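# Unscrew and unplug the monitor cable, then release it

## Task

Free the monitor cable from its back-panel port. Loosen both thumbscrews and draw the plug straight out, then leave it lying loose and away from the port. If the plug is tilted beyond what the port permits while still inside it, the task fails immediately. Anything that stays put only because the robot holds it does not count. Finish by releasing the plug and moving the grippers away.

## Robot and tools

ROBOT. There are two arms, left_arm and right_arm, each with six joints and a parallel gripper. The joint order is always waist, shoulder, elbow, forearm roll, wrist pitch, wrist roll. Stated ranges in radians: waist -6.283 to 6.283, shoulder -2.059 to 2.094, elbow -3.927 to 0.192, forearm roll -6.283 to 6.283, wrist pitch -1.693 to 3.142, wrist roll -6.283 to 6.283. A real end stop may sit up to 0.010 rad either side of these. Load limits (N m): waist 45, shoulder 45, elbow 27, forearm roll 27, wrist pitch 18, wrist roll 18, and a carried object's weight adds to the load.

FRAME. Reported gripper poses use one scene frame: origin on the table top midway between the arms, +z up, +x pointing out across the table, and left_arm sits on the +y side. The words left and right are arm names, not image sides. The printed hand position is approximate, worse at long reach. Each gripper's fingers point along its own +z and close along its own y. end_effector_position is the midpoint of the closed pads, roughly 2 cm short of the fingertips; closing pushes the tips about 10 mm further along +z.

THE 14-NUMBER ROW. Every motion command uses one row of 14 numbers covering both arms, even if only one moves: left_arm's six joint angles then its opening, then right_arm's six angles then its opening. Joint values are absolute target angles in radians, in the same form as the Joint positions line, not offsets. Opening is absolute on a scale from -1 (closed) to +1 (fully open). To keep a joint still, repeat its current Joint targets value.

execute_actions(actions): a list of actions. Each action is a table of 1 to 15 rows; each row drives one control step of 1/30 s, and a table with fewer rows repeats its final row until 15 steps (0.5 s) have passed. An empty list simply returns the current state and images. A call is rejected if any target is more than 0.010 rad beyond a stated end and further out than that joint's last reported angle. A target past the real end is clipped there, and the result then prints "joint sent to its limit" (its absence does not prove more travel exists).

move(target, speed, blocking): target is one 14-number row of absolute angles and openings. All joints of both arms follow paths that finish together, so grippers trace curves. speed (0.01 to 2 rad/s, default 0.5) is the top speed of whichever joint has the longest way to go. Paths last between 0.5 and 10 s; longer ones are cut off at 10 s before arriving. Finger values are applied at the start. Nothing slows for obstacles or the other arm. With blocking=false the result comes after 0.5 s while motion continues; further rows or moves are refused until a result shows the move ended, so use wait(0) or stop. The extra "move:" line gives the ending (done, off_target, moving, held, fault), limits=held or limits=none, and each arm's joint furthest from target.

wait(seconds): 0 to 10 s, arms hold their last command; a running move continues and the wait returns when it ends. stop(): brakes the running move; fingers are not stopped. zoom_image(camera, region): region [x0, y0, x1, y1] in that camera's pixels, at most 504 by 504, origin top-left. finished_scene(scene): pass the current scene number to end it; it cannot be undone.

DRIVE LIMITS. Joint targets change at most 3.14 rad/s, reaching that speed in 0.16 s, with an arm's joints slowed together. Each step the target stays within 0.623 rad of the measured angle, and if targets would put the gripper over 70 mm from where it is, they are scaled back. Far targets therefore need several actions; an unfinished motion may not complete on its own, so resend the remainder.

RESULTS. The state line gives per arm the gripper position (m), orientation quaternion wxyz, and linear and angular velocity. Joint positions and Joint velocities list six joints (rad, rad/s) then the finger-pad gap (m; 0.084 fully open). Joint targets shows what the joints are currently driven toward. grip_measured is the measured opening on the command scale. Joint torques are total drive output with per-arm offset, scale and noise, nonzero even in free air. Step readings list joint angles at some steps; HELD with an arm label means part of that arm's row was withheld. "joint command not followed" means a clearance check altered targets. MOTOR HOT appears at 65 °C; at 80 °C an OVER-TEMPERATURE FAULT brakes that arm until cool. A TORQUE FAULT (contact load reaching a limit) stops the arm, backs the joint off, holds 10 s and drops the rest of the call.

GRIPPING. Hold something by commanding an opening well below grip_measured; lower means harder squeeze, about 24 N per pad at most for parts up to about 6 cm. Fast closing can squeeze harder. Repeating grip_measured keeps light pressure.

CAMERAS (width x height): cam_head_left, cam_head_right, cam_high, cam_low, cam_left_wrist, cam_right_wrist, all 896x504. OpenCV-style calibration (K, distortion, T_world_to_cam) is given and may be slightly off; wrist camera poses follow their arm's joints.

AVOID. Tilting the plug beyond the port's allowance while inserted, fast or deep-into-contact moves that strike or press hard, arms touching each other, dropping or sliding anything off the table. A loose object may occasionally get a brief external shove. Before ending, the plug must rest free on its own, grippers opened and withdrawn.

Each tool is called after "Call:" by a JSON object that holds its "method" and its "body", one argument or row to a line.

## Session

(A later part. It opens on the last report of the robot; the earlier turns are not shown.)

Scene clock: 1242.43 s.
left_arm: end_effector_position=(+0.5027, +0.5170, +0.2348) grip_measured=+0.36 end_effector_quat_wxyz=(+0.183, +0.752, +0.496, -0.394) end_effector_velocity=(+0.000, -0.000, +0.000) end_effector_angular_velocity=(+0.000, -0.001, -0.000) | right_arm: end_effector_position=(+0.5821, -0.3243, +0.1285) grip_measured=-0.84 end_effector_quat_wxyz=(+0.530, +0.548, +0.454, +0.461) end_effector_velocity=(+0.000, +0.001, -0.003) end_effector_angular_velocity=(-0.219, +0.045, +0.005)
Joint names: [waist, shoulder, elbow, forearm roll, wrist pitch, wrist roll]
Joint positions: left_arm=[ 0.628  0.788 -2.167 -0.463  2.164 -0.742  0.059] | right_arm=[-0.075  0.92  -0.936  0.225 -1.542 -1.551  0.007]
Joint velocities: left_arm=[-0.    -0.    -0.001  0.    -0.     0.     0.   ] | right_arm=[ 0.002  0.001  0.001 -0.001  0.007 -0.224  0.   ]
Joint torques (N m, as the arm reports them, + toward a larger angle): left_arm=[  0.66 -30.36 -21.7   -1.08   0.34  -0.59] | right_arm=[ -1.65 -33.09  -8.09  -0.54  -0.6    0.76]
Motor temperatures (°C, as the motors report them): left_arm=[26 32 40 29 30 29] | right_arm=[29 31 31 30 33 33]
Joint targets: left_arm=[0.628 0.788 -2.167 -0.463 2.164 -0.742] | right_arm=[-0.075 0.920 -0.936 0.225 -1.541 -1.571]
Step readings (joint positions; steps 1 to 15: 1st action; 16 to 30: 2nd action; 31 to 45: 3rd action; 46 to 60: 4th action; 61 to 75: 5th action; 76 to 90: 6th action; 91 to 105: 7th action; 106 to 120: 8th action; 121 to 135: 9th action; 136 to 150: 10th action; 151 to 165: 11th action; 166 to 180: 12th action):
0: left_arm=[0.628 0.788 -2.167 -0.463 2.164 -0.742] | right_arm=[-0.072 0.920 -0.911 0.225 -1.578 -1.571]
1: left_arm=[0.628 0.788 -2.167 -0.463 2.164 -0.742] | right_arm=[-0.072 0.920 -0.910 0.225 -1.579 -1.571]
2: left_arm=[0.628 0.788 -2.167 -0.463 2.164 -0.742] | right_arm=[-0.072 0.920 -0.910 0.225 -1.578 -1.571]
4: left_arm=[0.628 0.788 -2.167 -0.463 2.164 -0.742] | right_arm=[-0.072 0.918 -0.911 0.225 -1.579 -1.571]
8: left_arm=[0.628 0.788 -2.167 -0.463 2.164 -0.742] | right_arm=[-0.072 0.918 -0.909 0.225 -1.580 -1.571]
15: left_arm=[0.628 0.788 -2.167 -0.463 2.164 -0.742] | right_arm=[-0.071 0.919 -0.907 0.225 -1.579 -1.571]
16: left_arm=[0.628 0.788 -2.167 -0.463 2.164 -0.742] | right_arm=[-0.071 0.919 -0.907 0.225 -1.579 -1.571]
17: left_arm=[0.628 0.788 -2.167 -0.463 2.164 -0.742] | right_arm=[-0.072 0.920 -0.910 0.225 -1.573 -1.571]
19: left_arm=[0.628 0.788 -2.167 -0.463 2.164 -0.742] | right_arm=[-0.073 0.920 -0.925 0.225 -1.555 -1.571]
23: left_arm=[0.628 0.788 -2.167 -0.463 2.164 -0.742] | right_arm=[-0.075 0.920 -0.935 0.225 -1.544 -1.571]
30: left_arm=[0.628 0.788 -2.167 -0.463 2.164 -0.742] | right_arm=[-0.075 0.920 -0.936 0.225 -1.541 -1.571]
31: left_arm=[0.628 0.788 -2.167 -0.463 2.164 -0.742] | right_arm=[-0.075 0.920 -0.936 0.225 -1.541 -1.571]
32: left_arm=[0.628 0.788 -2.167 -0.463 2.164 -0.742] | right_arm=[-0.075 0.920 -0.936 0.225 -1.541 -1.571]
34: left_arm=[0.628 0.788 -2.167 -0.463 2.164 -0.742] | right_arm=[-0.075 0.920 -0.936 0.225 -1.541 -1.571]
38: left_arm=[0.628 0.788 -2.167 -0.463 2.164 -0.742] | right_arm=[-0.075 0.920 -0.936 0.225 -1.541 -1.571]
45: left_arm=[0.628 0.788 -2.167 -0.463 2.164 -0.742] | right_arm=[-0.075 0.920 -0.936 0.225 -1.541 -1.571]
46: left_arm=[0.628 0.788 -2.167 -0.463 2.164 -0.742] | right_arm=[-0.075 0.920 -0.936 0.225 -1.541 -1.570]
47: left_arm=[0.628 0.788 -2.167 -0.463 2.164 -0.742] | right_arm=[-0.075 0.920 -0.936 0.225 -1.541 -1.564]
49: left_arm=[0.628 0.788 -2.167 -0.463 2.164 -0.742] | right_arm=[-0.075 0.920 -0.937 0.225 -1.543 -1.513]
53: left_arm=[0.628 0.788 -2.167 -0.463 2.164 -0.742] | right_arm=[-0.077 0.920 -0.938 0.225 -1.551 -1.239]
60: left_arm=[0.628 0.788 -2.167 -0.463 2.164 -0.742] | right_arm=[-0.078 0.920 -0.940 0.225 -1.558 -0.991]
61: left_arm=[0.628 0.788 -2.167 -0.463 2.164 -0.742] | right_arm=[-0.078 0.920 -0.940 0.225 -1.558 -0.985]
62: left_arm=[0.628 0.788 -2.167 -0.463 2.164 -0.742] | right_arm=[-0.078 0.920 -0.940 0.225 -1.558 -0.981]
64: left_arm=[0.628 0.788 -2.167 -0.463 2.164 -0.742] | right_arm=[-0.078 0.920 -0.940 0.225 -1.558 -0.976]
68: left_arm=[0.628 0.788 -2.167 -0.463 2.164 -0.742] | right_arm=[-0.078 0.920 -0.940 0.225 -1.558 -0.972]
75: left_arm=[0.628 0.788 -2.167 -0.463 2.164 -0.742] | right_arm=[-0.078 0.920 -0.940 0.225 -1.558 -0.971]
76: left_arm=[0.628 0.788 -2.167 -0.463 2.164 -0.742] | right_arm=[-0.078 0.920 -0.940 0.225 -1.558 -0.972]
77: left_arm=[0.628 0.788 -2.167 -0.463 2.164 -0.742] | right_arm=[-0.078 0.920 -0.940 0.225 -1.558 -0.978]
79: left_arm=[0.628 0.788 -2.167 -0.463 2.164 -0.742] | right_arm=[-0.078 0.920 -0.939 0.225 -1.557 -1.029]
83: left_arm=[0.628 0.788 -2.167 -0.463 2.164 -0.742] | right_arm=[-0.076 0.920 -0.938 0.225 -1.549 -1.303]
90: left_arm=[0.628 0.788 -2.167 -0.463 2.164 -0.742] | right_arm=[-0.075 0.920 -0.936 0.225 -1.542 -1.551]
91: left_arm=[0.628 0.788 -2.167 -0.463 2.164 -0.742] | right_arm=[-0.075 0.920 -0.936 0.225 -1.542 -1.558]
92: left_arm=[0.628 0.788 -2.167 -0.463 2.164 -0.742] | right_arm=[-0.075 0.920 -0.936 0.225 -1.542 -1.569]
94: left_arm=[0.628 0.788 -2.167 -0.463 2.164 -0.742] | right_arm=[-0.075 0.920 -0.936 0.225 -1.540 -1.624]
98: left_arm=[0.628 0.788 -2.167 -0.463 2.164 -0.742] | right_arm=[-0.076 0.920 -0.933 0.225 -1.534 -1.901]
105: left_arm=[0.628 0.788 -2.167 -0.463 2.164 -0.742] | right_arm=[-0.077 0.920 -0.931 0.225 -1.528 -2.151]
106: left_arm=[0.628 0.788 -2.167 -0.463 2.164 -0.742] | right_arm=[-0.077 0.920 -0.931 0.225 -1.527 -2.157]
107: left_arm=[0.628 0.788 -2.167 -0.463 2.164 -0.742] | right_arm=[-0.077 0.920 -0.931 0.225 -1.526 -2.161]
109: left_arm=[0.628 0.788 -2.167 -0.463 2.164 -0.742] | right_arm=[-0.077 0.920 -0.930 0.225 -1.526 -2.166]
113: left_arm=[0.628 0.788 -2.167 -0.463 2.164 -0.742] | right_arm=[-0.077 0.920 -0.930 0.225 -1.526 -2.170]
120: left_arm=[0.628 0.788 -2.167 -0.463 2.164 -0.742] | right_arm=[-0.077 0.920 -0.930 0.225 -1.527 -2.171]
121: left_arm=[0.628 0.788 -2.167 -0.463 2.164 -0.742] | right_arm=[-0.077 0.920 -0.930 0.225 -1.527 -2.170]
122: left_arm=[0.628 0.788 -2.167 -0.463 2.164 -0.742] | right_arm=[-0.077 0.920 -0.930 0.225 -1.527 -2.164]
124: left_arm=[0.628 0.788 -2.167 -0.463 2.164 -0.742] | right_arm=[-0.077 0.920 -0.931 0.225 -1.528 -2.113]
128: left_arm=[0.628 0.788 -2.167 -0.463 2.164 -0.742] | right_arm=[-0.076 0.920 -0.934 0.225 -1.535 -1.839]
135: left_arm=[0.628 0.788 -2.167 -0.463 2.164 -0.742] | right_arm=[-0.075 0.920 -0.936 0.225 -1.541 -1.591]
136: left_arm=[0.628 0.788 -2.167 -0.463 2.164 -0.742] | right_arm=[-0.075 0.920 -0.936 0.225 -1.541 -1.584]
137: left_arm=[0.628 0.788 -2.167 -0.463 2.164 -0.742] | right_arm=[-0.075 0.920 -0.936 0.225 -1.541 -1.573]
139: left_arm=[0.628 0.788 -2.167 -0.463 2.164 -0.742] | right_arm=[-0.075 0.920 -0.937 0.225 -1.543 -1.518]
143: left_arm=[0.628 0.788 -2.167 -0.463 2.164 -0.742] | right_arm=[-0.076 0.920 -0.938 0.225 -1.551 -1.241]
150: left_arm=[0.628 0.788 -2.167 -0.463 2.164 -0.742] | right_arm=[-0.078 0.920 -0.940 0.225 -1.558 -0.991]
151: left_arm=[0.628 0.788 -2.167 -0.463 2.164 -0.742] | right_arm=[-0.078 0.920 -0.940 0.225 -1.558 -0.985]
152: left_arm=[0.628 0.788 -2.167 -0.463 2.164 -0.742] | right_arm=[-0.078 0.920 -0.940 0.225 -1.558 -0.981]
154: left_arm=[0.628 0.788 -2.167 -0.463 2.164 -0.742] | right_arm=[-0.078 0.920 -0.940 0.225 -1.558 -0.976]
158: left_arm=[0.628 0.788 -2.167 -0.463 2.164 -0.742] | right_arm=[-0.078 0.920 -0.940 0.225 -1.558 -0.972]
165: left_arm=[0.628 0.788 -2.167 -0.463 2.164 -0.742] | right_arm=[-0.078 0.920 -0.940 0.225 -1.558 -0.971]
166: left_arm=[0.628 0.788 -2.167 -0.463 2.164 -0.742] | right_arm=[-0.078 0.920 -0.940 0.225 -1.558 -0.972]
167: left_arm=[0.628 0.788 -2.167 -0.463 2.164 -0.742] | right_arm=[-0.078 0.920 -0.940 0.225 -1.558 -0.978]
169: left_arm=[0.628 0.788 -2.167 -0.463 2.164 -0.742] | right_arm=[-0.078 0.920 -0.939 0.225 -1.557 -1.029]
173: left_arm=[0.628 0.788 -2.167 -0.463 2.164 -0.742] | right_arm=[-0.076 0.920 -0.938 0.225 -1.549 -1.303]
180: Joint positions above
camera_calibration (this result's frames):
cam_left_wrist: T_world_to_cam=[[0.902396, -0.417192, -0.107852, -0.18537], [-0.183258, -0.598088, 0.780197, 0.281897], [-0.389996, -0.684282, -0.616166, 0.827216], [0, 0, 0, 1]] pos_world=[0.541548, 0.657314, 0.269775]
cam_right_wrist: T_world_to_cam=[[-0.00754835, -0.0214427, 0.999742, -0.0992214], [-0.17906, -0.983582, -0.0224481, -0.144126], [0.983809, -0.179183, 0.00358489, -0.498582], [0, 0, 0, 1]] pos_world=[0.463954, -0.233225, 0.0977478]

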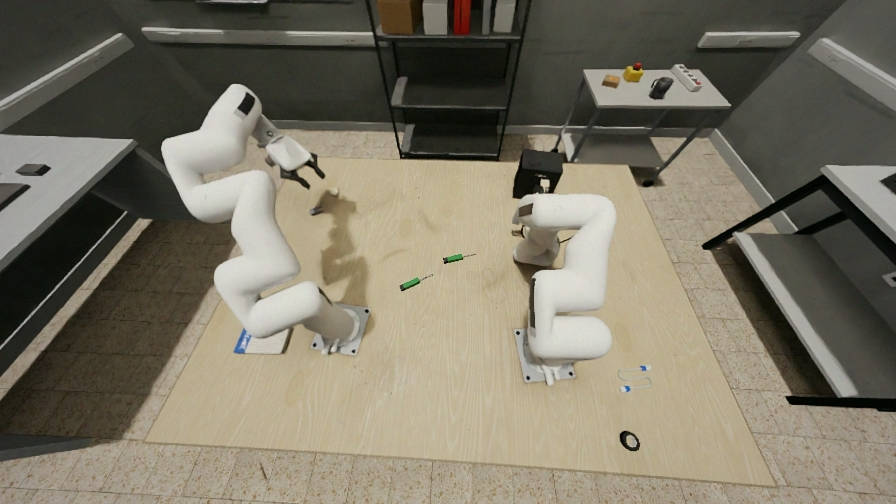

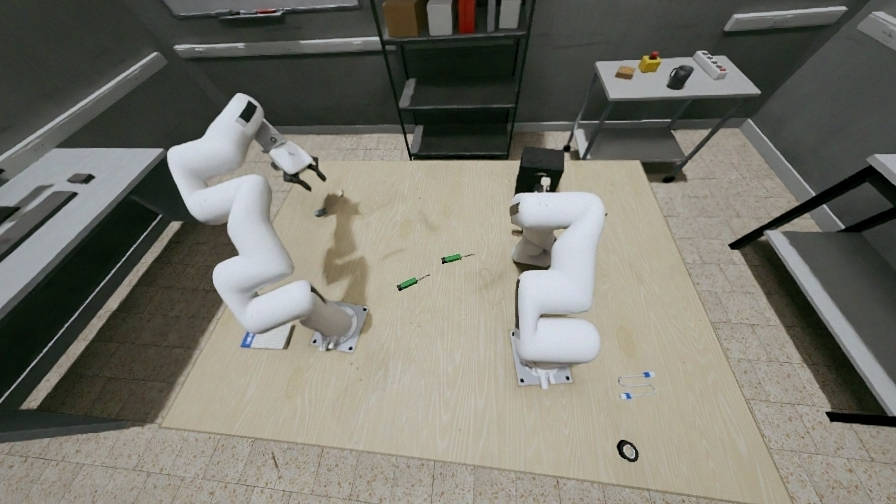

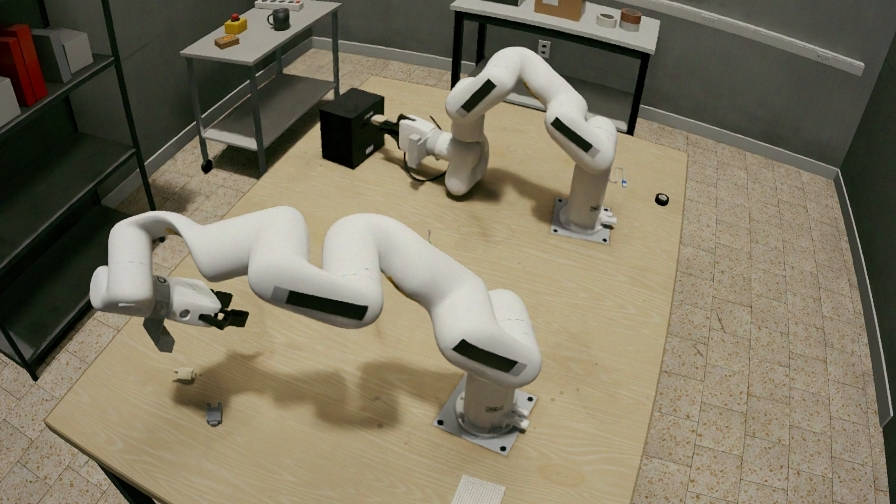

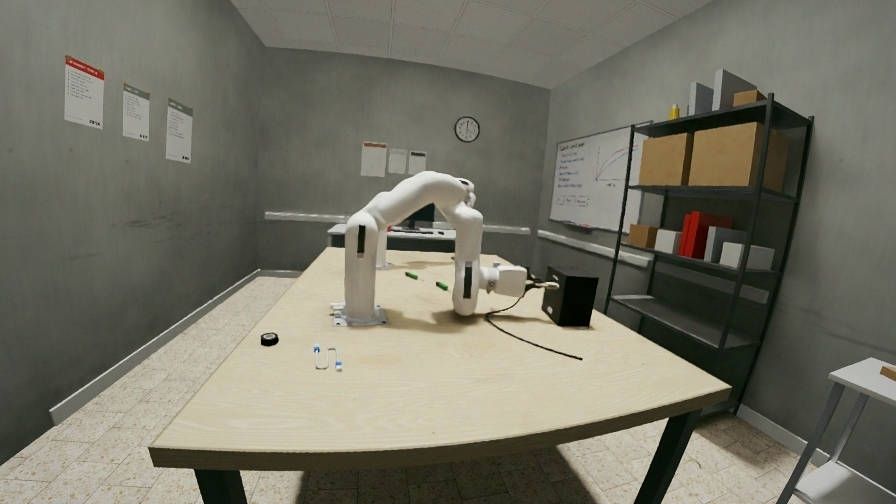

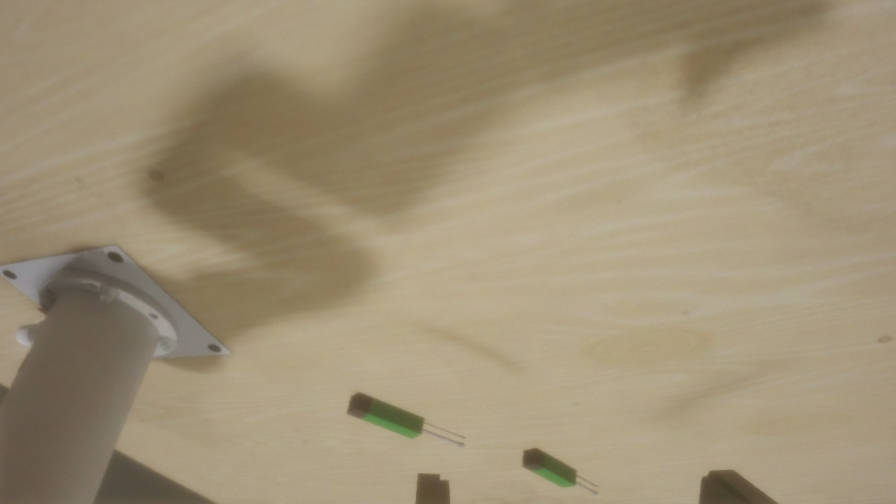

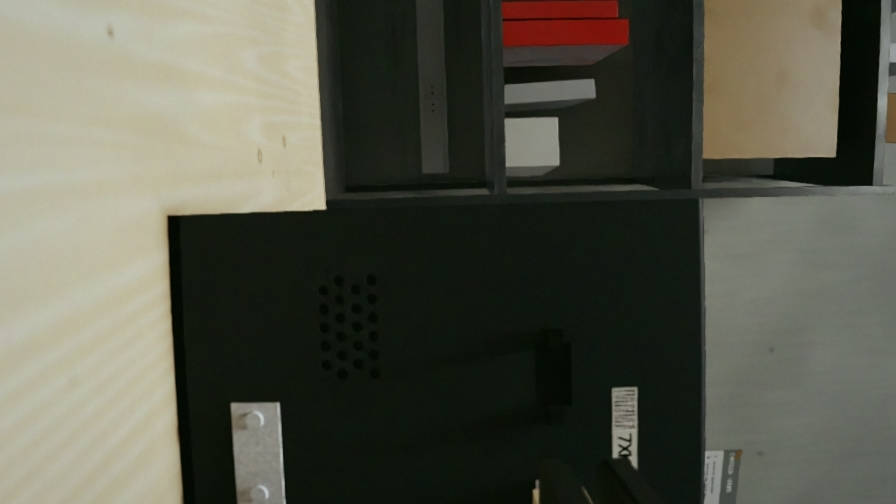

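Clean. Eight more cycles, then pull test.

Call:
{"method": "execute_actions", "body": {
  "actions": [
    [[0.628,0.788,-2.167,-0.463,2.164,-0.742,0.37,-0.077,0.92,-0.9304,0.225,-1.5271,-2.171,-1]],
    [[0.628,0.788,-2.167,-0.463,2.164,-0.742,0.37,-0.077,0.92,-0.9304,0.225,-1.5271,-2.171,-0.72]],
    [[0.628,0.788,-2.167,-0.463,2.164,-0.742,0.37,-0.0747,0.92,-0.9365,0.225,-1.541,-1.571,-0.72]],
    [[0.628,0.788,-2.167,-0.463,2.164,-0.742,0.37,-0.0781,0.92,-0.9396,0.225,-1.5585,-0.971,-0.72]],
    [[0.628,0.788,-2.167,-0.463,2.164,-0.742,0.37,-0.0781,0.92,-0.9396,0.225,-1.5585,-0.971,-1]],
    [[0.628,0.788,-2.167,-0.463,2.164,-0.742,0.37,-0.0747,0.92,-0.9365,0.225,-1.541,-1.571,-1]],
    [[0.628,0.788,-2.167,-0.463,2.164,-0.742,0.37,-0.077,0.92,-0.9304,0.225,-1.5271,-2.171,-1]],
    [[0.628,0.788,-2.167,-0.463,2.164,-0.742,0.37,-0.077,0.92,-0.9304,0.225,-1.5271,-2.171,-0.72]],
    [[0.628,0.788,-2.167,-0.463,2.164,-0.742,0.37,-0.0747,0.92,-0.9365,0.225,-1.541,-1.571,-0.72]],
    [[0.628,0.788,-2.167,-0.463,2.164,-0.742,0.37,-0.0781,0.92,-0.9396,0.225,-1.5585,-0.971,-0.72]],
    [[0.628,0.788,-2.167,-0.463,2.164,-0.742,0.37,-0.0781,0.92,-0.9396,0.225,-1.5585,-0.971,-1]],
    [[0.628,0.788,-2.167,-0.463,2.164,-0.742,0.37,-0.0747,0.92,-0.9365,0.225,-1.541,-1.571,-1]],
    [[0.628,0.788,-2.167,-0.463,2.164,-0.742,0.37,-0.077,0.92,-0.9304,0.225,-1.5271,-2.171,-1]],
    [[0.628,0.788,-2.167,-0.463,2.164,-0.742,0.37,-0.077,0.92,-0.9304,0.225,-1.5271,-2.171,-0.72]],
    [[0.628,0.788,-2.167,-0.463,2.164,-0.742,0.37,-0.0747,0.92,-0.9365,0.225,-1.541,-1.571,-0.72]],
    [[0.628,0.788,-2.167,-0.463,2.164,-0.742,0.37,-0.0781,0.92,-0.9396,0.225,-1.5585,-0.971,-0.72]],
    [[0.628,0.788,-2.167,-0.463,2.164,-0.742,0.37,-0.0781,0.92,-0.9396,0.225,-1.5585,-0.971,-1]],
    [[0.628,0.788,-2.167,-0.463,2.164,-0.742,0.37,-0.0747,0.92,-0.9365,0.225,-1.541,-1.571,-1]],
    [[0.628,0.788,-2.167,-0.463,2.164,-0.742,0.37,-0.077,0.92,-0.9304,0.225,-1.5271,-2.171,-1]],
    [[0.628,0.788,-2.167,-0.463,2.164,-0.742,0.37,-0.077,0.92,-0.9304,0.225,-1.5271,-2.171,-0.72]],
    [[0.628,0.788,-2.167,-0.463,2.164,-0.742,0.37,-0.0747,0.92,-0.9365,0.225,-1.541,-1.571,-0.72]],
    [[0.628,0.788,-2.167,-0.463,2.164,-0.742,0.37,-0.0781,0.92,-0.9396,0.225,-1.5585,-0.971,-0.72]],
    [[0.628,0.788,-2.167,-0.463,2.164,-0.742,0.37,-0.0781,0.92,-0.9396,0.225,-1.5585,-0.971,-1]],
    [[0.628,0.788,-2.167,-0.463,2.164,-0.742,0.37,-0.0747,0.92,-0.9365,0.225,-1.541,-1.571,-1]],
    [[0.628,0.788,-2.167,-0.463,2.164,-0.742,0.37,-0.077,0.92,-0.9304,0.225,-1.5271,-2.171,-1]],
    [[0.628,0.788,-2.167,-0.463,2.164,-0.742,0.37,-0.077,0.92,-0.9304,0.225,-1.5271,-2.171,-0.72]],
    [[0.628,0.788,-2.167,-0.463,2.164,-0.742,0.37,-0.0747,0.92,-0.9365,0.225,-1.541,-1.571,-0.72]],
    [[0.628,0.788,-2.167,-0.463,2.164,-0.742,0.37,-0.0781,0.92,-0.9396,0.225,-1.5585,-0.971,-0.72]],
    [[0.628,0.788,-2.167,-0.463,2.164,-0.742,0.37,-0.0781,0.92,-0.9396,0.225,-1.5585,-0.971,-1]],
    [[0.628,0.788,-2.167,-0.463,2.164,-0.742,0.37,-0.0747,0.92,-0.9365,0.225,-1.541,-1.571,-1]],
    [[0.628,0.788,-2.167,-0.463,2.164,-0.742,0.37,-0.077,0.92,-0.9304,0.225,-1.5271,-2.171,-1]],
    [[0.628,0.788,-2.167,-0.463,2.164,-0.742,0.37,-0.077,0.92,-0.9304,0.225,-1.5271,-2.171,-0.72]],
    [[0.628,0.788,-2.167,-0.463,2.164,-0.742,0.37,-0.0747,0.92,-0.9365,0.225,-1.541,-1.571,-0.72]],
    [[0.628,0.788,-2.167,-0.463,2.164,-0.742,0.37,-0.0781,0.92,-0.9396,0.225,-1.5585,-0.971,-0.72]],
    [[0.628,0.788,-2.167,-0.463,2.164,-0.742,0.37,-0.0781,0.92,-0.9396,0.225,-1.5585,-0.971,-1]],
    [[0.628,0.788,-2.167,-0.463,2.164,-0.742,0.37,-0.0747,0.92,-0.9365,0.225,-1.541,-1.571,-1]],
    [[0.628,0.788,-2.167,-0.463,2.164,-0.742,0.37,-0.077,0.92,-0.9304,0.225,-1.5271,-2.171,-1]],
    [[0.628,0.788,-2.167,-0.463,2.164,-0.742,0.37,-0.077,0.92,-0.9304,0.225,-1.5271,-2.171,-0.72]],
    [[0.628,0.788,-2.167,-0.463,2.164,-0.742,0.37,-0.0747,0.92,-0.9365,0.225,-1.541,-1.571,-0.72]],
    [[0.628,0.788,-2.167,-0.463,2.164,-0.742,0.37,-0.0781,0.92,-0.9396,0.225,-1.5585,-0.971,-0.72]],
    [[0.628,0.788,-2.167,-0.463,2.164,-0.742,0.37,-0.0781,0.92,-0.9396,0.225,-1.5585,-0.971,-1]],
    [[0.628,0.788,-2.167,-0.463,2.164,-0.742,0.37,-0.0747,0.92,-0.9365,0.225,-1.541,-1.571,-1]],
    [[0.628,0.788,-2.167,-0.463,2.164,-0.742,0.37,-0.077,0.92,-0.9304,0.225,-1.5271,-2.171,-1]],
    [[0.628,0.788,-2.167,-0.463,2.164,-0.742,0.37,-0.077,0.92,-0.9304,0.225,-1.5271,-2.171,-0.72]],
    [[0.628,0.788,-2.167,-0.463,2.164,-0.742,0.37,-0.0747,0.92,-0.9365,0.225,-1.541,-1.571,-0.72]],
    [[0.628,0.788,-2.167,-0.463,2.164,-0.742,0.37,-0.0781,0.92,-0.9396,0.225,-1.5585,-0.971,-0.72]],
    [[0.628,0.788,-2.167,-0.463,2.164,-0.742,0.37,-0.0781,0.92,-0.9396,0.225,-1.5585,-0.971,-1]],
    [[0.628,0.788,-2.167,-0.463,2.164,-0.742,0.37,-0.0747,0.92,-0.9365,0.225,-1.541,-1.571,-1]],
    [[0.628,0.788,-2.167,-0.463,2.164,-0.742,0.37,-0.0744,0.92,-0.9335,0.225,-1.5447,-1.571,-1]],
    [[0.628,0.788,-2.167,-0.463,2.164,-0.742,0.37,-0.0744,0.92,-0.9335,0.225,-1.5447,-1.571,-1]]
  ]
}}

Scene clock: 1326.03 s.
left_arm: end_effector_position=(+0.5027, +0.5170, +0.2348) grip_measured=+0.36 end_effector_quat_wxyz=(+0.183, +0.752, +0.496, -0.394) end_effector_velocity=(+0.000, +0.000, -0.000) end_effector_angular_velocity=(+0.000, -0.000, +0.001) | right_arm: end_effector_position=(+0.5812, -0.3239, +0.1281) grip_measured=-0.84 end_effector_quat_wxyz=(+0.535, +0.543, +0.460, +0.456) end_effector_velocity=(-0.000, +0.000, -0.001) end_effector_angular_velocity=(+0.001, +0.002, +0.000)
Joint names: [waist, shoulder, elbow, forearm roll, wrist pitch, wrist roll]
Joint positions: left_arm=[ 0.628  0.788 -2.167 -0.463  2.164 -0.742  0.059] | right_arm=[-0.074  0.92  -0.934  0.225 -1.545 -1.571  0.007]
Joint velocities: left_arm=[ 0.001  0.001 -0.001 -0.    -0.     0.    -0.   ] | right_arm=[ 0.001  0.001  0.     0.     0.001  0.001 -0.   ]
Joint torques (N m, as the arm reports them, + toward a larger angle): left_arm=[  0.79 -29.88 -21.7   -0.51   0.48  -0.69] | right_arm=[ -0.5  -32.32  -7.    -0.41  -0.98   0.35]
Motor temperatures (°C, as the motors report them): left_arm=[26 33 41 29 30 29] | right_arm=[29 31 30 30 33 33]
Joint targets: left_arm=[0.628 0.788 -2.167 -0.463 2.164 -0.742] | right_arm=[-0.074 0.920 -0.933 0.225 -1.545 -1.571]
Step readings (joint positions; steps 1 to 15: 1st action; 16 to 30: 2nd action; 31 to 45: 3rd action; 46 to 60: 4th action; 61 to 75: 5th action; 76 to 90: 6th action; 91 to 105: 7th action; 106 to 120: 8th action; 121 to 135: 9th action; 136 to 150: 10th action; 151 to 165: 11th action; 166 to 180: 12th action; 181 to 195: 13th action):
0: left_arm=[0.628 0.788 -2.167 -0.463 2.164 -0.742] | right_arm=[-0.075 0.920 -0.936 0.225 -1.541 -1.571]
1: left_arm=[0.628 0.788 -2.167 -0.463 2.164 -0.742] | right_arm=[-0.075 0.920 -0.936 0.225 -1.541 -1.572]
2: left_arm=[0.628 0.788 -2.167 -0.463 2.164 -0.742] | right_arm=[-0.075 0.920 -0.936 0.225 -1.541 -1.578]
4: left_arm=[0.628 0.788 -2.167 -0.463 2.164 -0.742] | right_arm=[-0.075 0.920 -0.936 0.225 -1.540 -1.629]
8: left_arm=[0.628 0.788 -2.167 -0.463 2.164 -0.742] | right_arm=[-0.076 0.920 -0.933 0.225 -1.533 -1.903]
15: left_arm=[0.628 0.788 -2.167 -0.463 2.164 -0.742] | right_arm=[-0.077 0.920 -0.931 0.225 -1.527 -2.151]
16: left_arm=[0.628 0.788 -2.167 -0.463 2.164 -0.742] | right_arm=[-0.077 0.920 -0.931 0.225 -1.527 -2.157]
17: left_arm=[0.628 0.788 -2.167 -0.463 2.164 -0.742] | right_arm=[-0.077 0.920 -0.931 0.225 -1.526 -2.161]
19: left_arm=[0.628 0.788 -2.167 -0.463 2.164 -0.742] | right_arm=[-0.077 0.920 -0.931 0.225 -1.526 -2.166]
23: left_arm=[0.628 0.788 -2.167 -0.463 2.164 -0.742] | right_arm=[-0.077 0.920 -0.931 0.225 -1.526 -2.170]
30: left_arm=[0.628 0.788 -2.167 -0.463 2.164 -0.742] | right_arm=[-0.077 0.920 -0.930 0.225 -1.527 -2.171]
31: left_arm=[0.628 0.788 -2.167 -0.463 2.164 -0.742] | right_arm=[-0.077 0.920 -0.930 0.225 -1.527 -2.170]
32: left_arm=[0.628 0.788 -2.167 -0.463 2.164 -0.742] | right_arm=[-0.077 0.920 -0.931 0.225 -1.527 -2.164]
34: left_arm=[0.628 0.788 -2.167 -0.463 2.164 -0.742] | right_arm=[-0.077 0.920 -0.931 0.225 -1.528 -2.113]
38: left_arm=[0.628 0.788 -2.167 -0.463 2.164 -0.742] | right_arm=[-0.076 0.920 -0.934 0.225 -1.535 -1.839]
45: left_arm=[0.628 0.788 -2.167 -0.463 2.164 -0.742] | right_arm=[-0.075 0.920 -0.936 0.225 -1.541 -1.591]
46: left_arm=[0.628 0.788 -2.167 -0.463 2.164 -0.742] | right_arm=[-0.075 0.920 -0.936 0.225 -1.541 -1.584]
47: left_arm=[0.628 0.788 -2.167 -0.463 2.164 -0.742] | right_arm=[-0.075 0.920 -0.936 0.225 -1.541 -1.573]
49: left_arm=[0.628 0.788 -2.167 -0.463 2.164 -0.742] | right_arm=[-0.075 0.920 -0.937 0.225 -1.543 -1.518]
53: left_arm=[0.628 0.788 -2.167 -0.463 2.164 -0.742] | right_arm=[-0.076 0.920 -0.938 0.225 -1.551 -1.241]
60: left_arm=[0.628 0.788 -2.167 -0.463 2.164 -0.742] | right_arm=[-0.078 0.920 -0.940 0.225 -1.558 -0.991]
61: left_arm=[0.628 0.788 -2.167 -0.463 2.164 -0.742] | right_arm=[-0.078 0.920 -0.940 0.225 -1.558 -0.985]
62: left_arm=[0.628 0.788 -2.167 -0.463 2.164 -0.742] | right_arm=[-0.078 0.920 -0.940 0.225 -1.558 -0.981]
64: left_arm=[0.628 0.788 -2.167 -0.463 2.164 -0.742] | right_arm=[-0.078 0.920 -0.940 0.225 -1.558 -0.976]
68: left_arm=[0.628 0.788 -2.167 -0.463 2.164 -0.742] | right_arm=[-0.078 0.920 -0.940 0.225 -1.558 -0.972]
75: left_arm=[0.628 0.788 -2.167 -0.463 2.164 -0.742] | right_arm=[-0.078 0.920 -0.940 0.225 -1.558 -0.971]
76: left_arm=[0.628 0.788 -2.167 -0.463 2.164 -0.742] | right_arm=[-0.078 0.920 -0.940 0.225 -1.558 -0.972]
77: left_arm=[0.628 0.788 -2.167 -0.463 2.164 -0.742] | right_arm=[-0.078 0.920 -0.940 0.225 -1.558 -0.978]
79: left_arm=[0.628 0.788 -2.167 -0.463 2.164 -0.742] | right_arm=[-0.078 0.920 -0.939 0.225 -1.557 -1.029]
83: left_arm=[0.628 0.788 -2.167 -0.463 2.164 -0.742] | right_arm=[-0.076 0.920 -0.938 0.225 -1.549 -1.303]
90: left_arm=[0.628 0.788 -2.167 -0.463 2.164 -0.742] | right_arm=[-0.075 0.920 -0.936 0.225 -1.542 -1.551]
91: left_arm=[0.628 0.788 -2.167 -0.463 2.164 -0.742] | right_arm=[-0.075 0.920 -0.936 0.225 -1.542 -1.558]
92: left_arm=[0.628 0.788 -2.167 -0.463 2.164 -0.742] | right_arm=[-0.075 0.920 -0.936 0.225 -1.542 -1.569]
94: left_arm=[0.628 0.788 -2.167 -0.463 2.164 -0.742] | right_arm=[-0.075 0.920 -0.936 0.225 -1.540 -1.624]
98: left_arm=[0.628 0.788 -2.167 -0.463 2.164 -0.742] | right_arm=[-0.076 0.920 -0.933 0.225 -1.534 -1.901]
105: left_arm=[0.628 0.788 -2.167 -0.463 2.164 -0.742] | right_arm=[-0.077 0.920 -0.931 0.225 -1.528 -2.151]
106: left_arm=[0.628 0.788 -2.167 -0.463 2.164 -0.742] | right_arm=[-0.077 0.920 -0.931 0.225 -1.527 -2.157]
107: left_arm=[0.628 0.788 -2.167 -0.463 2.164 -0.742] | right_arm=[-0.077 0.920 -0.931 0.225 -1.527 -2.161]
109: left_arm=[0.628 0.788 -2.167 -0.463 2.164 -0.742] | right_arm=[-0.077 0.920 -0.931 0.225 -1.526 -2.166]
113: left_arm=[0.628 0.788 -2.167 -0.463 2.164 -0.742] | right_arm=[-0.077 0.920 -0.930 0.225 -1.526 -2.170]
120: left_arm=[0.628 0.788 -2.167 -0.463 2.164 -0.742] | right_arm=[-0.077 0.920 -0.930 0.225 -1.527 -2.171]
121: left_arm=[0.628 0.788 -2.167 -0.463 2.164 -0.742] | right_arm=[-0.077 0.920 -0.930 0.225 -1.527 -2.170]
122: left_arm=[0.628 0.788 -2.167 -0.463 2.164 -0.742] | right_arm=[-0.077 0.920 -0.930 0.225 -1.527 -2.164]
124: left_arm=[0.628 0.788 -2.167 -0.463 2.164 -0.742] | right_arm=[-0.077 0.920 -0.931 0.225 -1.528 -2.113]
128: left_arm=[0.628 0.788 -2.167 -0.463 2.164 -0.742] | right_arm=[-0.076 0.920 -0.934 0.225 -1.535 -1.839]
135: left_arm=[0.628 0.788 -2.167 -0.463 2.164 -0.742] | right_arm=[-0.075 0.920 -0.936 0.225 -1.541 -1.591]
136: left_arm=[0.628 0.788 -2.167 -0.463 2.164 -0.742] | right_arm=[-0.075 0.920 -0.936 0.225 -1.541 -1.584]
137: left_arm=[0.628 0.788 -2.167 -0.463 2.164 -0.742] | right_arm=[-0.075 0.920 -0.936 0.225 -1.541 -1.573]
139: left_arm=[0.628 0.788 -2.167 -0.463 2.164 -0.742] | right_arm=[-0.075 0.920 -0.937 0.225 -1.543 -1.518]
143: left_arm=[0.628 0.788 -2.167 -0.463 2.164 -0.742] | right_arm=[-0.076 0.920 -0.938 0.225 -1.551 -1.241]
150: left_arm=[0.628 0.788 -2.167 -0.463 2.164 -0.742] | right_arm=[-0.078 0.920 -0.940 0.225 -1.558 -0.991]
151: left_arm=[0.628 0.788 -2.167 -0.463 2.164 -0.742] | right_arm=[-0.078 0.920 -0.940 0.225 -1.558 -0.985]
152: left_arm=[0.628 0.788 -2.167 -0.463 2.164 -0.742] | right_arm=[-0.078 0.920 -0.940 0.225 -1.558 -0.981]
154: left_arm=[0.628 0.788 -2.167 -0.463 2.164 -0.742] | right_arm=[-0.078 0.920 -0.940 0.225 -1.558 -0.976]
158: left_arm=[0.628 0.788 -2.167 -0.463 2.164 -0.742] | right_arm=[-0.078 0.920 -0.940 0.225 -1.558 -0.972]
165: left_arm=[0.628 0.788 -2.167 -0.463 2.164 -0.742] | right_arm=[-0.078 0.920 -0.940 0.225 -1.558 -0.971]
166: left_arm=[0.628 0.788 -2.167 -0.463 2.164 -0.742] | right_arm=[-0.078 0.920 -0.940 0.225 -1.558 -0.972]
167: left_arm=[0.628 0.788 -2.167 -0.463 2.164 -0.742] | right_arm=[-0.078 0.920 -0.940 0.225 -1.558 -0.978]
169: left_arm=[0.628 0.788 -2.167 -0.463 2.164 -0.742] | right_arm=[-0.078 0.920 -0.939 0.225 -1.557 -1.029]
173: left_arm=[0.628 0.788 -2.167 -0.463 2.164 -0.742] | right_arm=[-0.076 0.920 -0.938 0.225 -1.549 -1.303]
180: left_arm=[0.628 0.788 -2.167 -0.463 2.164 -0.742] | right_arm=[-0.075 0.920 -0.936 0.225 -1.542 -1.551]
181: left_arm=[0.628 0.788 -2.167 -0.463 2.164 -0.742] | right_arm=[-0.075 0.920 -0.936 0.225 -1.542 -1.558]
182: left_arm=[0.628 0.788 -2.167 -0.463 2.164 -0.742] | right_arm=[-0.075 0.920 -0.936 0.225 -1.542 -1.569]
184: left_arm=[0.628 0.788 -2.167 -0.463 2.164 -0.742] | right_arm=[-0.075 0.920 -0.936 0.225 -1.540 -1.624]
Lines left out of this list: 187.
camera_calibration (this result's frames):
cam_left_wrist: T_world_to_cam=[[0.902396, -0.417192, -0.107852, -0.18537], [-0.183258, -0.598088, 0.780197, 0.281897], [-0.389997, -0.684282, -0.616166, 0.827216], [0, 0, 0, 1]] pos_world=[0.541548, 0.657314, 0.269775]
cam_right_wrist: T_world_to_cam=[[-0.00376146, -0.0011069, 0.999992, -0.0944964], [-0.178151, -0.984002, -0.00175932, -0.14728], [0.983996, -0.178157, 0.00350409, -0.497396], [0, 0, 0, 1]] pos_world=[0.462842, -0.233643, 0.0959795]

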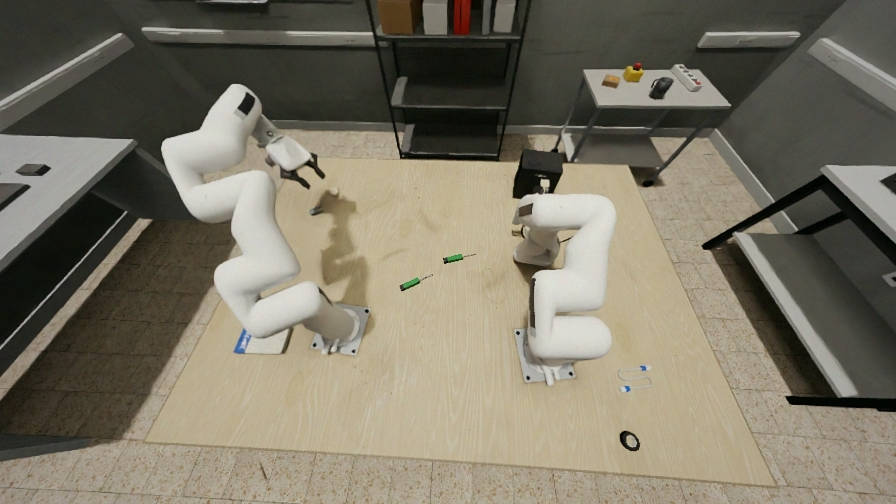

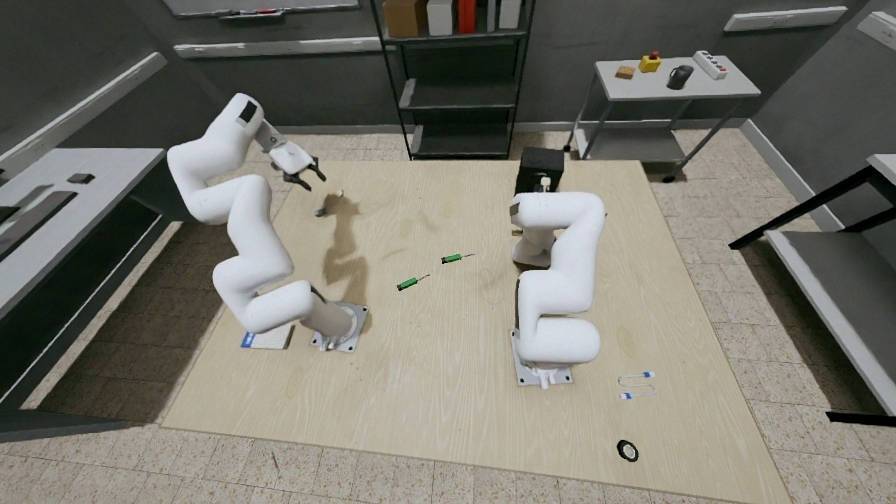

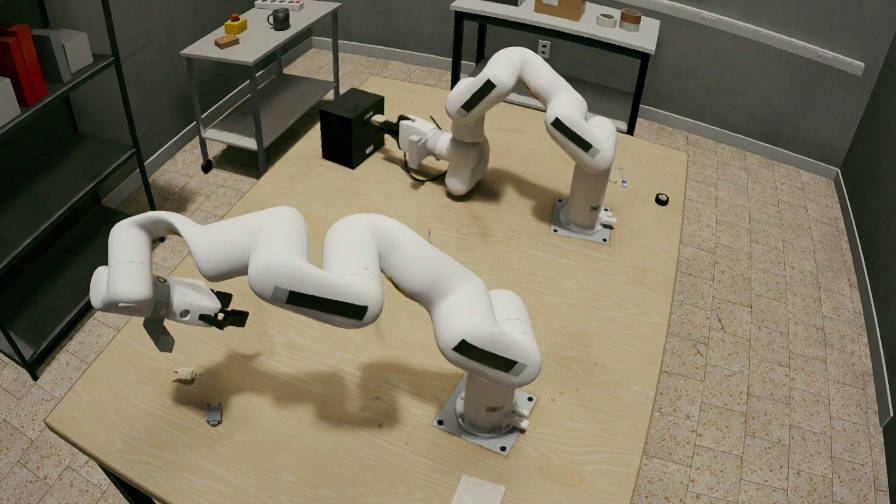

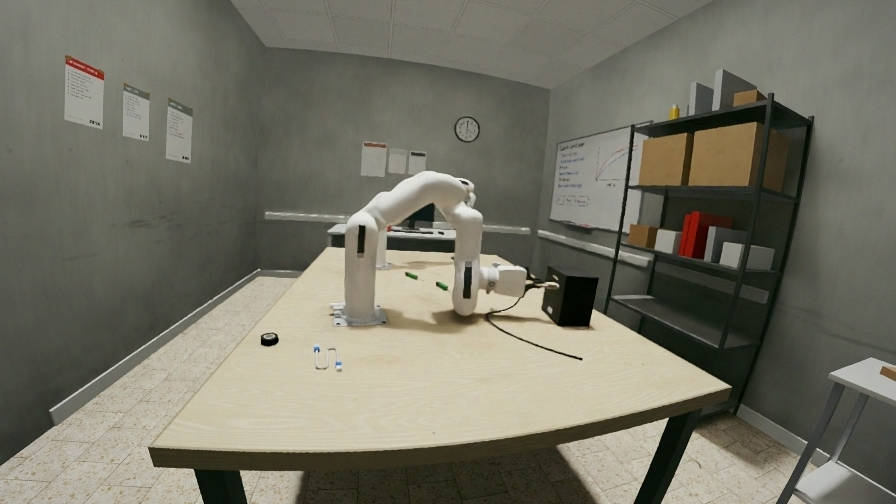

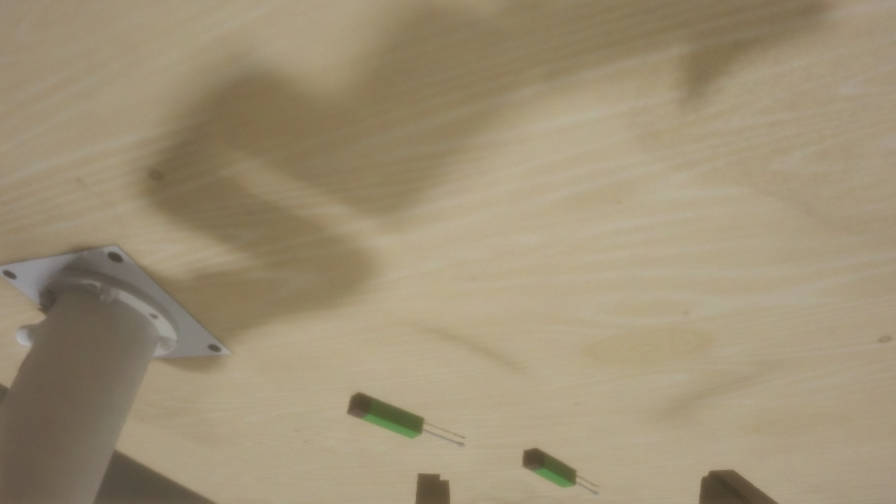

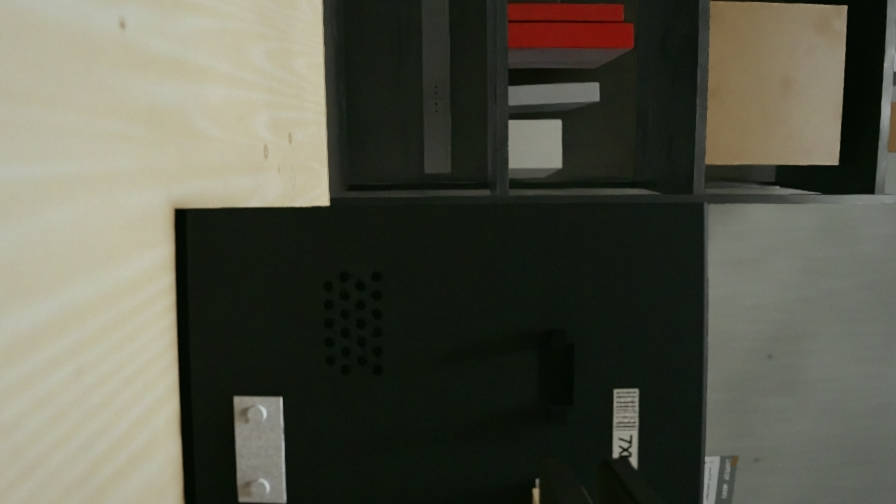

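Free. Go straddle.

Call:
{"method": "execute_actions", "body": {
  "actions": [
    [[0.628,0.788,-2.167,-0.463,2.164,-0.742,0.37,-0.0744,0.92,-0.9335,0.225,-1.5447,-1.571,-0.5]],
    [[0.628,0.788,-2.167,-0.463,2.164,-0.742,0.37,-0.063,0.916,-0.875,0.233,-1.606,-1.571,-0.5]],
    [[0.628,0.788,-2.167,-0.463,2.164,-0.742,0.37,-0.053,0.91,-0.81,0.245,-1.67,-1.571,-0.5]],
    [[0.628,0.788,-2.167,-0.463,2.164,-0.742,0.37,-0.09,0.91,-0.80,0.21,-1.68,-0.8,-0.3]],
    [[0.628,0.788,-2.167,-0.463,2.164,-0.742,0.37,-0.134,0.91,-0.82,0.165,-1.66,0,0.1]],
    [[0.628,0.788,-2.167,-0.463,2.164,-0.742,0.37,-0.138,0.915,-0.87,0.16,-1.615,0,0.1]],
    [[0.628,0.788,-2.167,-0.463,2.164,-0.742,0.37,-0.143,0.92,-0.9135,0.153,-1.575,0,0.1]],
    [[0.628,0.788,-2.167,-0.463,2.164,-0.742,0.37,-0.1455,0.92,-0.97,0.153,-1.51,0,0.1]],
    [[0.628,0.788,-2.167,-0.463,2.164,-0.742,0.37,-0.1455,0.92,-0.97,0.153,-1.51,0,-0.1]]
  ]
}}

Scene clock: 1343.60 s.
left_arm: end_effector_position=(+0.5027, +0.5170, +0.2348) grip_measured=+0.36 end_effector_quat_wxyz=(+0.183, +0.752, +0.496, -0.394) end_effector_velocity=(-0.000, -0.000, -0.001) end_effector_angular_velocity=(-0.001, +0.002, -0.000) | right_arm: end_effector_position=(+0.5940, -0.3484, +0.1316) grip_measured=-0.11 end_effector_quat_wxyz=(+0.054, +0.709, -0.060, +0.701) end_effector_velocity=(+0.000, +0.000, +0.001) end_effector_angular_velocity=(-0.001, -0.001, +0.000)
Joint names: [waist, shoulder, elbow, forearm roll, wrist pitch, wrist roll]
Joint positions: left_arm=[ 0.628  0.788 -2.167 -0.463  2.164 -0.742  0.059] | right_arm=[-0.146  0.92  -0.97   0.153 -1.51  -0.     0.039]
Joint velocities: left_arm=[ 0.     0.002 -0.    -0.     0.001 -0.    -0.   ] | right_arm=[ 0.    -0.001 -0.001 -0.     0.001 -0.001  0.   ]
Joint torques (N m, as the arm reports them, + toward a larger angle): left_arm=[  0.52 -30.52 -22.    -0.79   0.8   -0.55] | right_arm=[ -1.65 -38.88 -13.2   -0.4   -1.07   0.38]
Motor temperatures (°C, as the motors report them): left_arm=[26 33 41 29 30 29] | right_arm=[29 31 30 30 33 33]
Joint targets: left_arm=[0.628 0.788 -2.167 -0.463 2.164 -0.742] | right_arm=[-0.145 0.920 -0.970 0.153 -1.510 0.000]
Step readings (joint positions; steps 1 to 15: 1st action; 16 to 30: 2nd action; 31 to 45: 3rd action; 46 to 60: 4th action; 61 to 75: 5th action; 76 to 90: 6th action; 91 to 105: 7th action; 106 to 120: 8th action; 121 to 135: 9th action):
0: left_arm=[0.628 0.788 -2.167 -0.463 2.164 -0.742] | right_arm=[-0.074 0.920 -0.933 0.225 -1.545 -1.571]
1: left_arm=[0.628 0.788 -2.167 -0.463 2.164 -0.742] | right_arm=[-0.074 0.920 -0.933 0.225 -1.545 -1.571]
2: left_arm=[0.628 0.788 -2.167 -0.463 2.164 -0.742] | right_arm=[-0.074 0.920 -0.933 0.225 -1.544 -1.571]
4: left_arm=[0.628 0.788 -2.167 -0.463 2.164 -0.742] | right_arm=[-0.074 0.920 -0.933 0.225 -1.544 -1.571]
8: left_arm=[0.628 0.788 -2.167 -0.463 2.164 -0.742] | right_arm=[-0.074 0.920 -0.933 0.225 -1.544 -1.571]
15: left_arm=[0.628 0.788 -2.167 -0.463 2.164 -0.742] | right_arm=[-0.074 0.920 -0.933 0.225 -1.545 -1.571]
16: left_arm=[0.628 0.788 -2.167 -0.463 2.164 -0.742] | right_arm=[-0.074 0.920 -0.933 0.225 -1.545 -1.571]
17: left_arm=[0.628 0.788 -2.167 -0.463 2.164 -0.742] | right_arm=[-0.073 0.919 -0.928 0.226 -1.551 -1.571]
19: left_arm=[0.628 0.788 -2.167 -0.463 2.164 -0.742] | right_arm=[-0.068 0.917 -0.902 0.229 -1.579 -1.571]
23: left_arm=[0.628 0.788 -2.167 -0.463 2.164 -0.742] | right_arm=[-0.064 0.917 -0.879 0.232 -1.601 -1.571]
30: left_arm=[0.628 0.788 -2.167 -0.463 2.164 -0.742] | right_arm=[-0.063 0.916 -0.876 0.233 -1.606 -1.571]
31: left_arm=[0.628 0.788 -2.167 -0.463 2.164 -0.742] | right_arm=[-0.063 0.916 -0.875 0.233 -1.606 -1.571]
32: left_arm=[0.628 0.788 -2.167 -0.463 2.164 -0.742] | right_arm=[-0.062 0.915 -0.870 0.234 -1.612 -1.571]
34: left_arm=[0.628 0.788 -2.167 -0.463 2.164 -0.742] | right_arm=[-0.058 0.912 -0.840 0.240 -1.641 -1.571]
38: left_arm=[0.628 0.788 -2.167 -0.463 2.164 -0.742] | right_arm=[-0.054 0.911 -0.815 0.244 -1.664 -1.571]
45: left_arm=[0.628 0.788 -2.167 -0.463 2.164 -0.742] | right_arm=[-0.053 0.910 -0.811 0.245 -1.669 -1.571]
46: left_arm=[0.628 0.788 -2.167 -0.463 2.164 -0.742] | right_arm=[-0.053 0.910 -0.811 0.245 -1.670 -1.570]
47: left_arm=[0.628 0.788 -2.167 -0.463 2.164 -0.742] | right_arm=[-0.053 0.910 -0.810 0.245 -1.670 -1.564]
49: left_arm=[0.628 0.788 -2.167 -0.463 2.164 -0.742] | right_arm=[-0.056 0.910 -0.809 0.242 -1.671 -1.513]
53: left_arm=[0.628 0.788 -2.167 -0.463 2.164 -0.742] | right_arm=[-0.072 0.910 -0.805 0.227 -1.675 -1.229]
60: left_arm=[0.628 0.788 -2.167 -0.463 2.164 -0.742] | right_arm=[-0.089 0.910 -0.800 0.212 -1.680 -0.839]
61: left_arm=[0.628 0.788 -2.167 -0.463 2.164 -0.742] | right_arm=[-0.089 0.910 -0.800 0.211 -1.680 -0.826]
62: left_arm=[0.628 0.788 -2.167 -0.463 2.164 -0.742] | right_arm=[-0.090 0.910 -0.800 0.210 -1.680 -0.811]
64: left_arm=[0.628 0.788 -2.167 -0.463 2.164 -0.742] | right_arm=[-0.093 0.910 -0.802 0.206 -1.678 -0.751]
68: left_arm=[0.628 0.788 -2.167 -0.463 2.164 -0.742] | right_arm=[-0.112 0.910 -0.810 0.187 -1.670 -0.460]
75: left_arm=[0.628 0.788 -2.167 -0.463 2.164 -0.742] | right_arm=[-0.132 0.910 -0.819 0.167 -1.661 -0.044]
76: left_arm=[0.628 0.788 -2.167 -0.463 2.164 -0.742] | right_arm=[-0.133 0.910 -0.820 0.166 -1.660 -0.030]
77: left_arm=[0.628 0.788 -2.167 -0.463 2.164 -0.742] | right_arm=[-0.133 0.911 -0.825 0.165 -1.654 -0.021]
79: left_arm=[0.628 0.788 -2.167 -0.463 2.164 -0.742] | right_arm=[-0.136 0.913 -0.849 0.163 -1.634 -0.010]
83: left_arm=[0.628 0.788 -2.167 -0.463 2.164 -0.742] | right_arm=[-0.137 0.914 -0.867 0.161 -1.619 -0.003]
90: left_arm=[0.628 0.788 -2.167 -0.463 2.164 -0.742] | right_arm=[-0.138 0.915 -0.869 0.160 -1.615 -0.000]
91: left_arm=[0.628 0.788 -2.167 -0.463 2.164 -0.742] | right_arm=[-0.138 0.915 -0.870 0.160 -1.615 -0.000]
92: left_arm=[0.628 0.788 -2.167 -0.463 2.164 -0.742] | right_arm=[-0.138 0.916 -0.875 0.159 -1.609 -0.000]
94: left_arm=[0.628 0.788 -2.167 -0.463 2.164 -0.742] | right_arm=[-0.141 0.918 -0.896 0.156 -1.591 -0.000]
98: left_arm=[0.628 0.788 -2.167 -0.463 2.164 -0.742] | right_arm=[-0.143 0.919 -0.910 0.154 -1.578 -0.000]
105: left_arm=[0.628 0.788 -2.167 -0.463 2.164 -0.742] | right_arm=[-0.143 0.920 -0.913 0.153 -1.575 -0.000]
106: left_arm=[0.628 0.788 -2.167 -0.463 2.164 -0.742] | right_arm=[-0.143 0.920 -0.913 0.153 -1.575 -0.000]
107: left_arm=[0.628 0.788 -2.167 -0.463 2.164 -0.742] | right_arm=[-0.143 0.920 -0.918 0.153 -1.568 -0.000]
109: left_arm=[0.628 0.788 -2.167 -0.463 2.164 -0.742] | right_arm=[-0.144 0.921 -0.943 0.153 -1.539 -0.000]
113: left_arm=[0.628 0.788 -2.167 -0.463 2.164 -0.742] | right_arm=[-0.145 0.920 -0.963 0.153 -1.516 0.000]
120: left_arm=[0.628 0.788 -2.167 -0.463 2.164 -0.742] | right_arm=[-0.145 0.921 -0.968 0.153 -1.510 0.000]
121: left_arm=[0.628 0.788 -2.167 -0.463 2.164 -0.742] | right_arm=[-0.145 0.921 -0.968 0.153 -1.510 0.000]
122: left_arm=[0.628 0.788 -2.167 -0.463 2.164 -0.742] | right_arm=[-0.146 0.921 -0.969 0.153 -1.510 0.000]
124: left_arm=[0.628 0.788 -2.167 -0.463 2.164 -0.742] | right_arm=[-0.146 0.921 -0.969 0.153 -1.510 -0.000]
128: left_arm=[0.628 0.788 -2.167 -0.463 2.164 -0.742] | right_arm=[-0.146 0.920 -0.969 0.153 -1.510 -0.000]
135: Joint positions above
camera_calibration (this result's frames):
cam_left_wrist: T_world_to_cam=[[0.902396, -0.417191, -0.107852, -0.18537], [-0.183258, -0.598088, 0.780197, 0.281897], [-0.389996, -0.684282, -0.616166, 0.827216], [0, 0, 0, 1]] pos_world=[0.541548, 0.657314, 0.269775]
cam_right_wrist: T_world_to_cam=[[-0.177329, -0.984132, -0.00627523, -0.204883], [-0.0264502, 0.0111398, -0.999588, 0.218876], [0.983796, -0.17709, -0.0280059, -0.509785], [0, 0, 0, 1]] pos_world=[0.470982, -0.294348, 0.203223]

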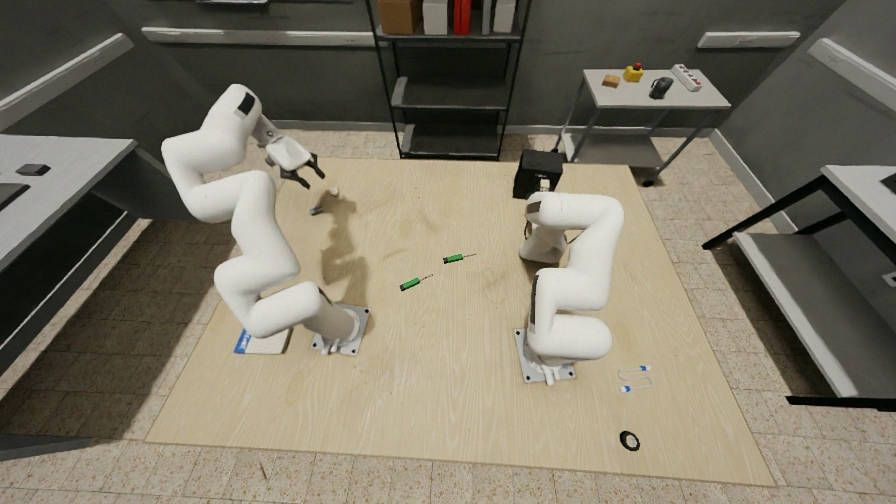

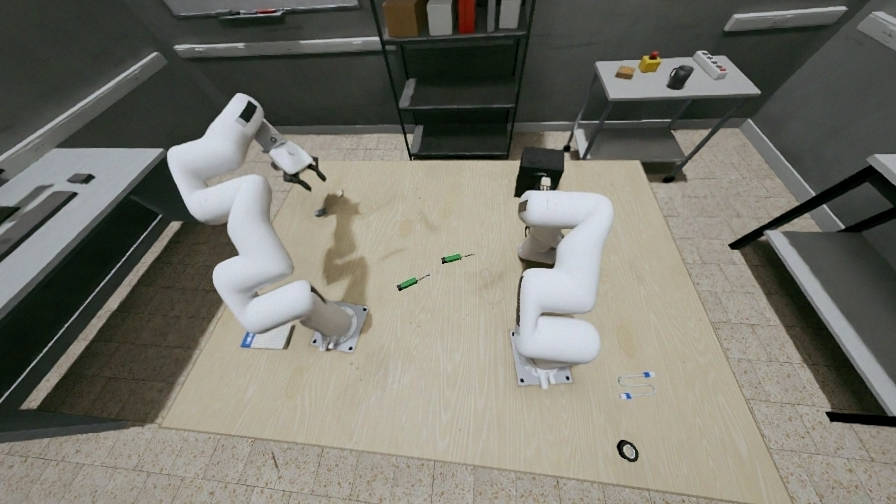

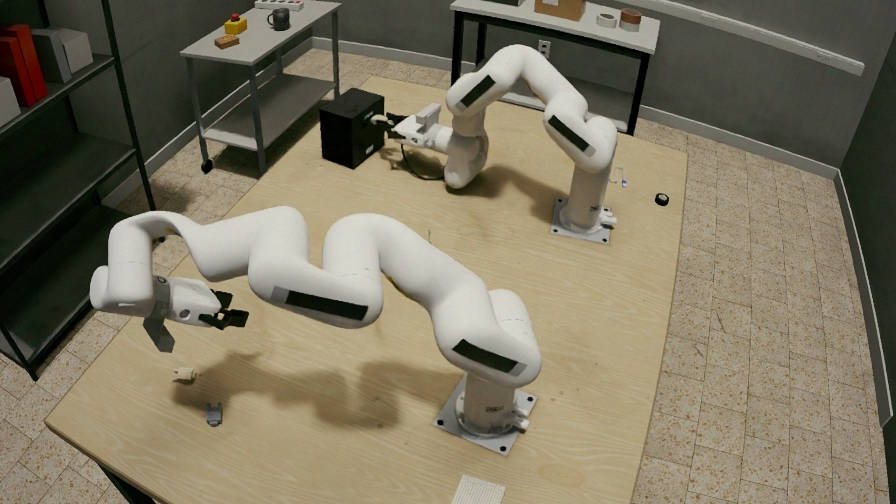

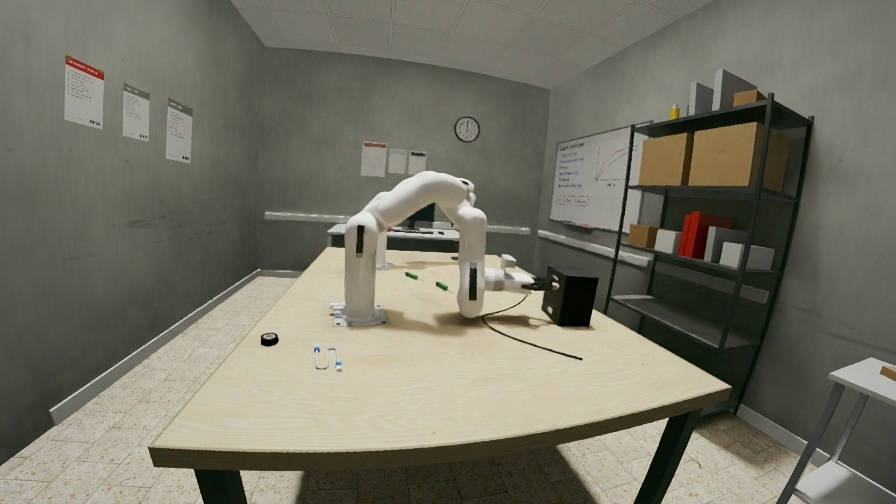

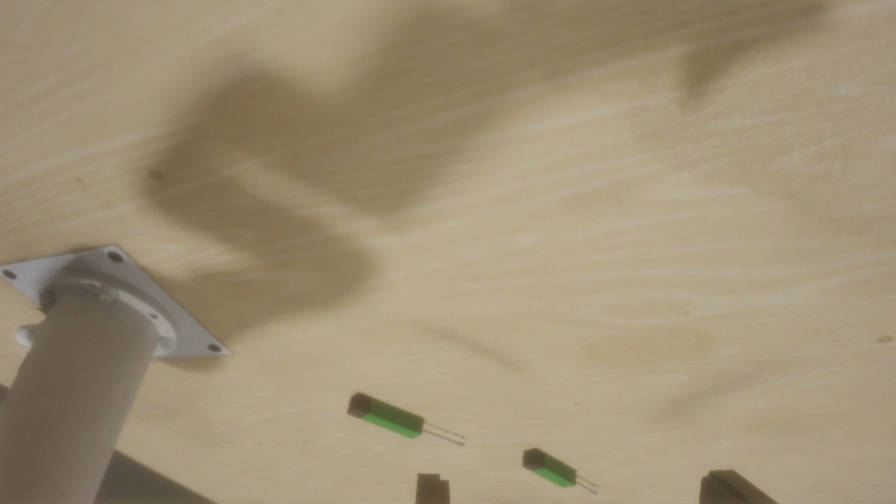

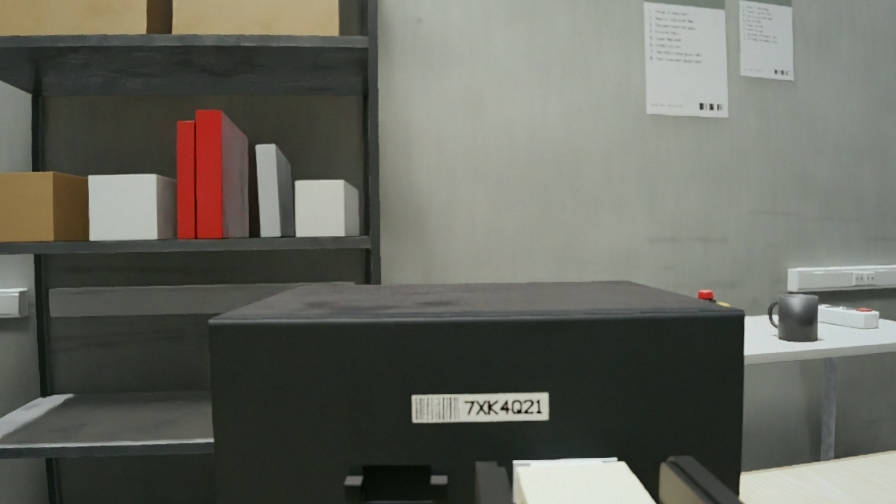

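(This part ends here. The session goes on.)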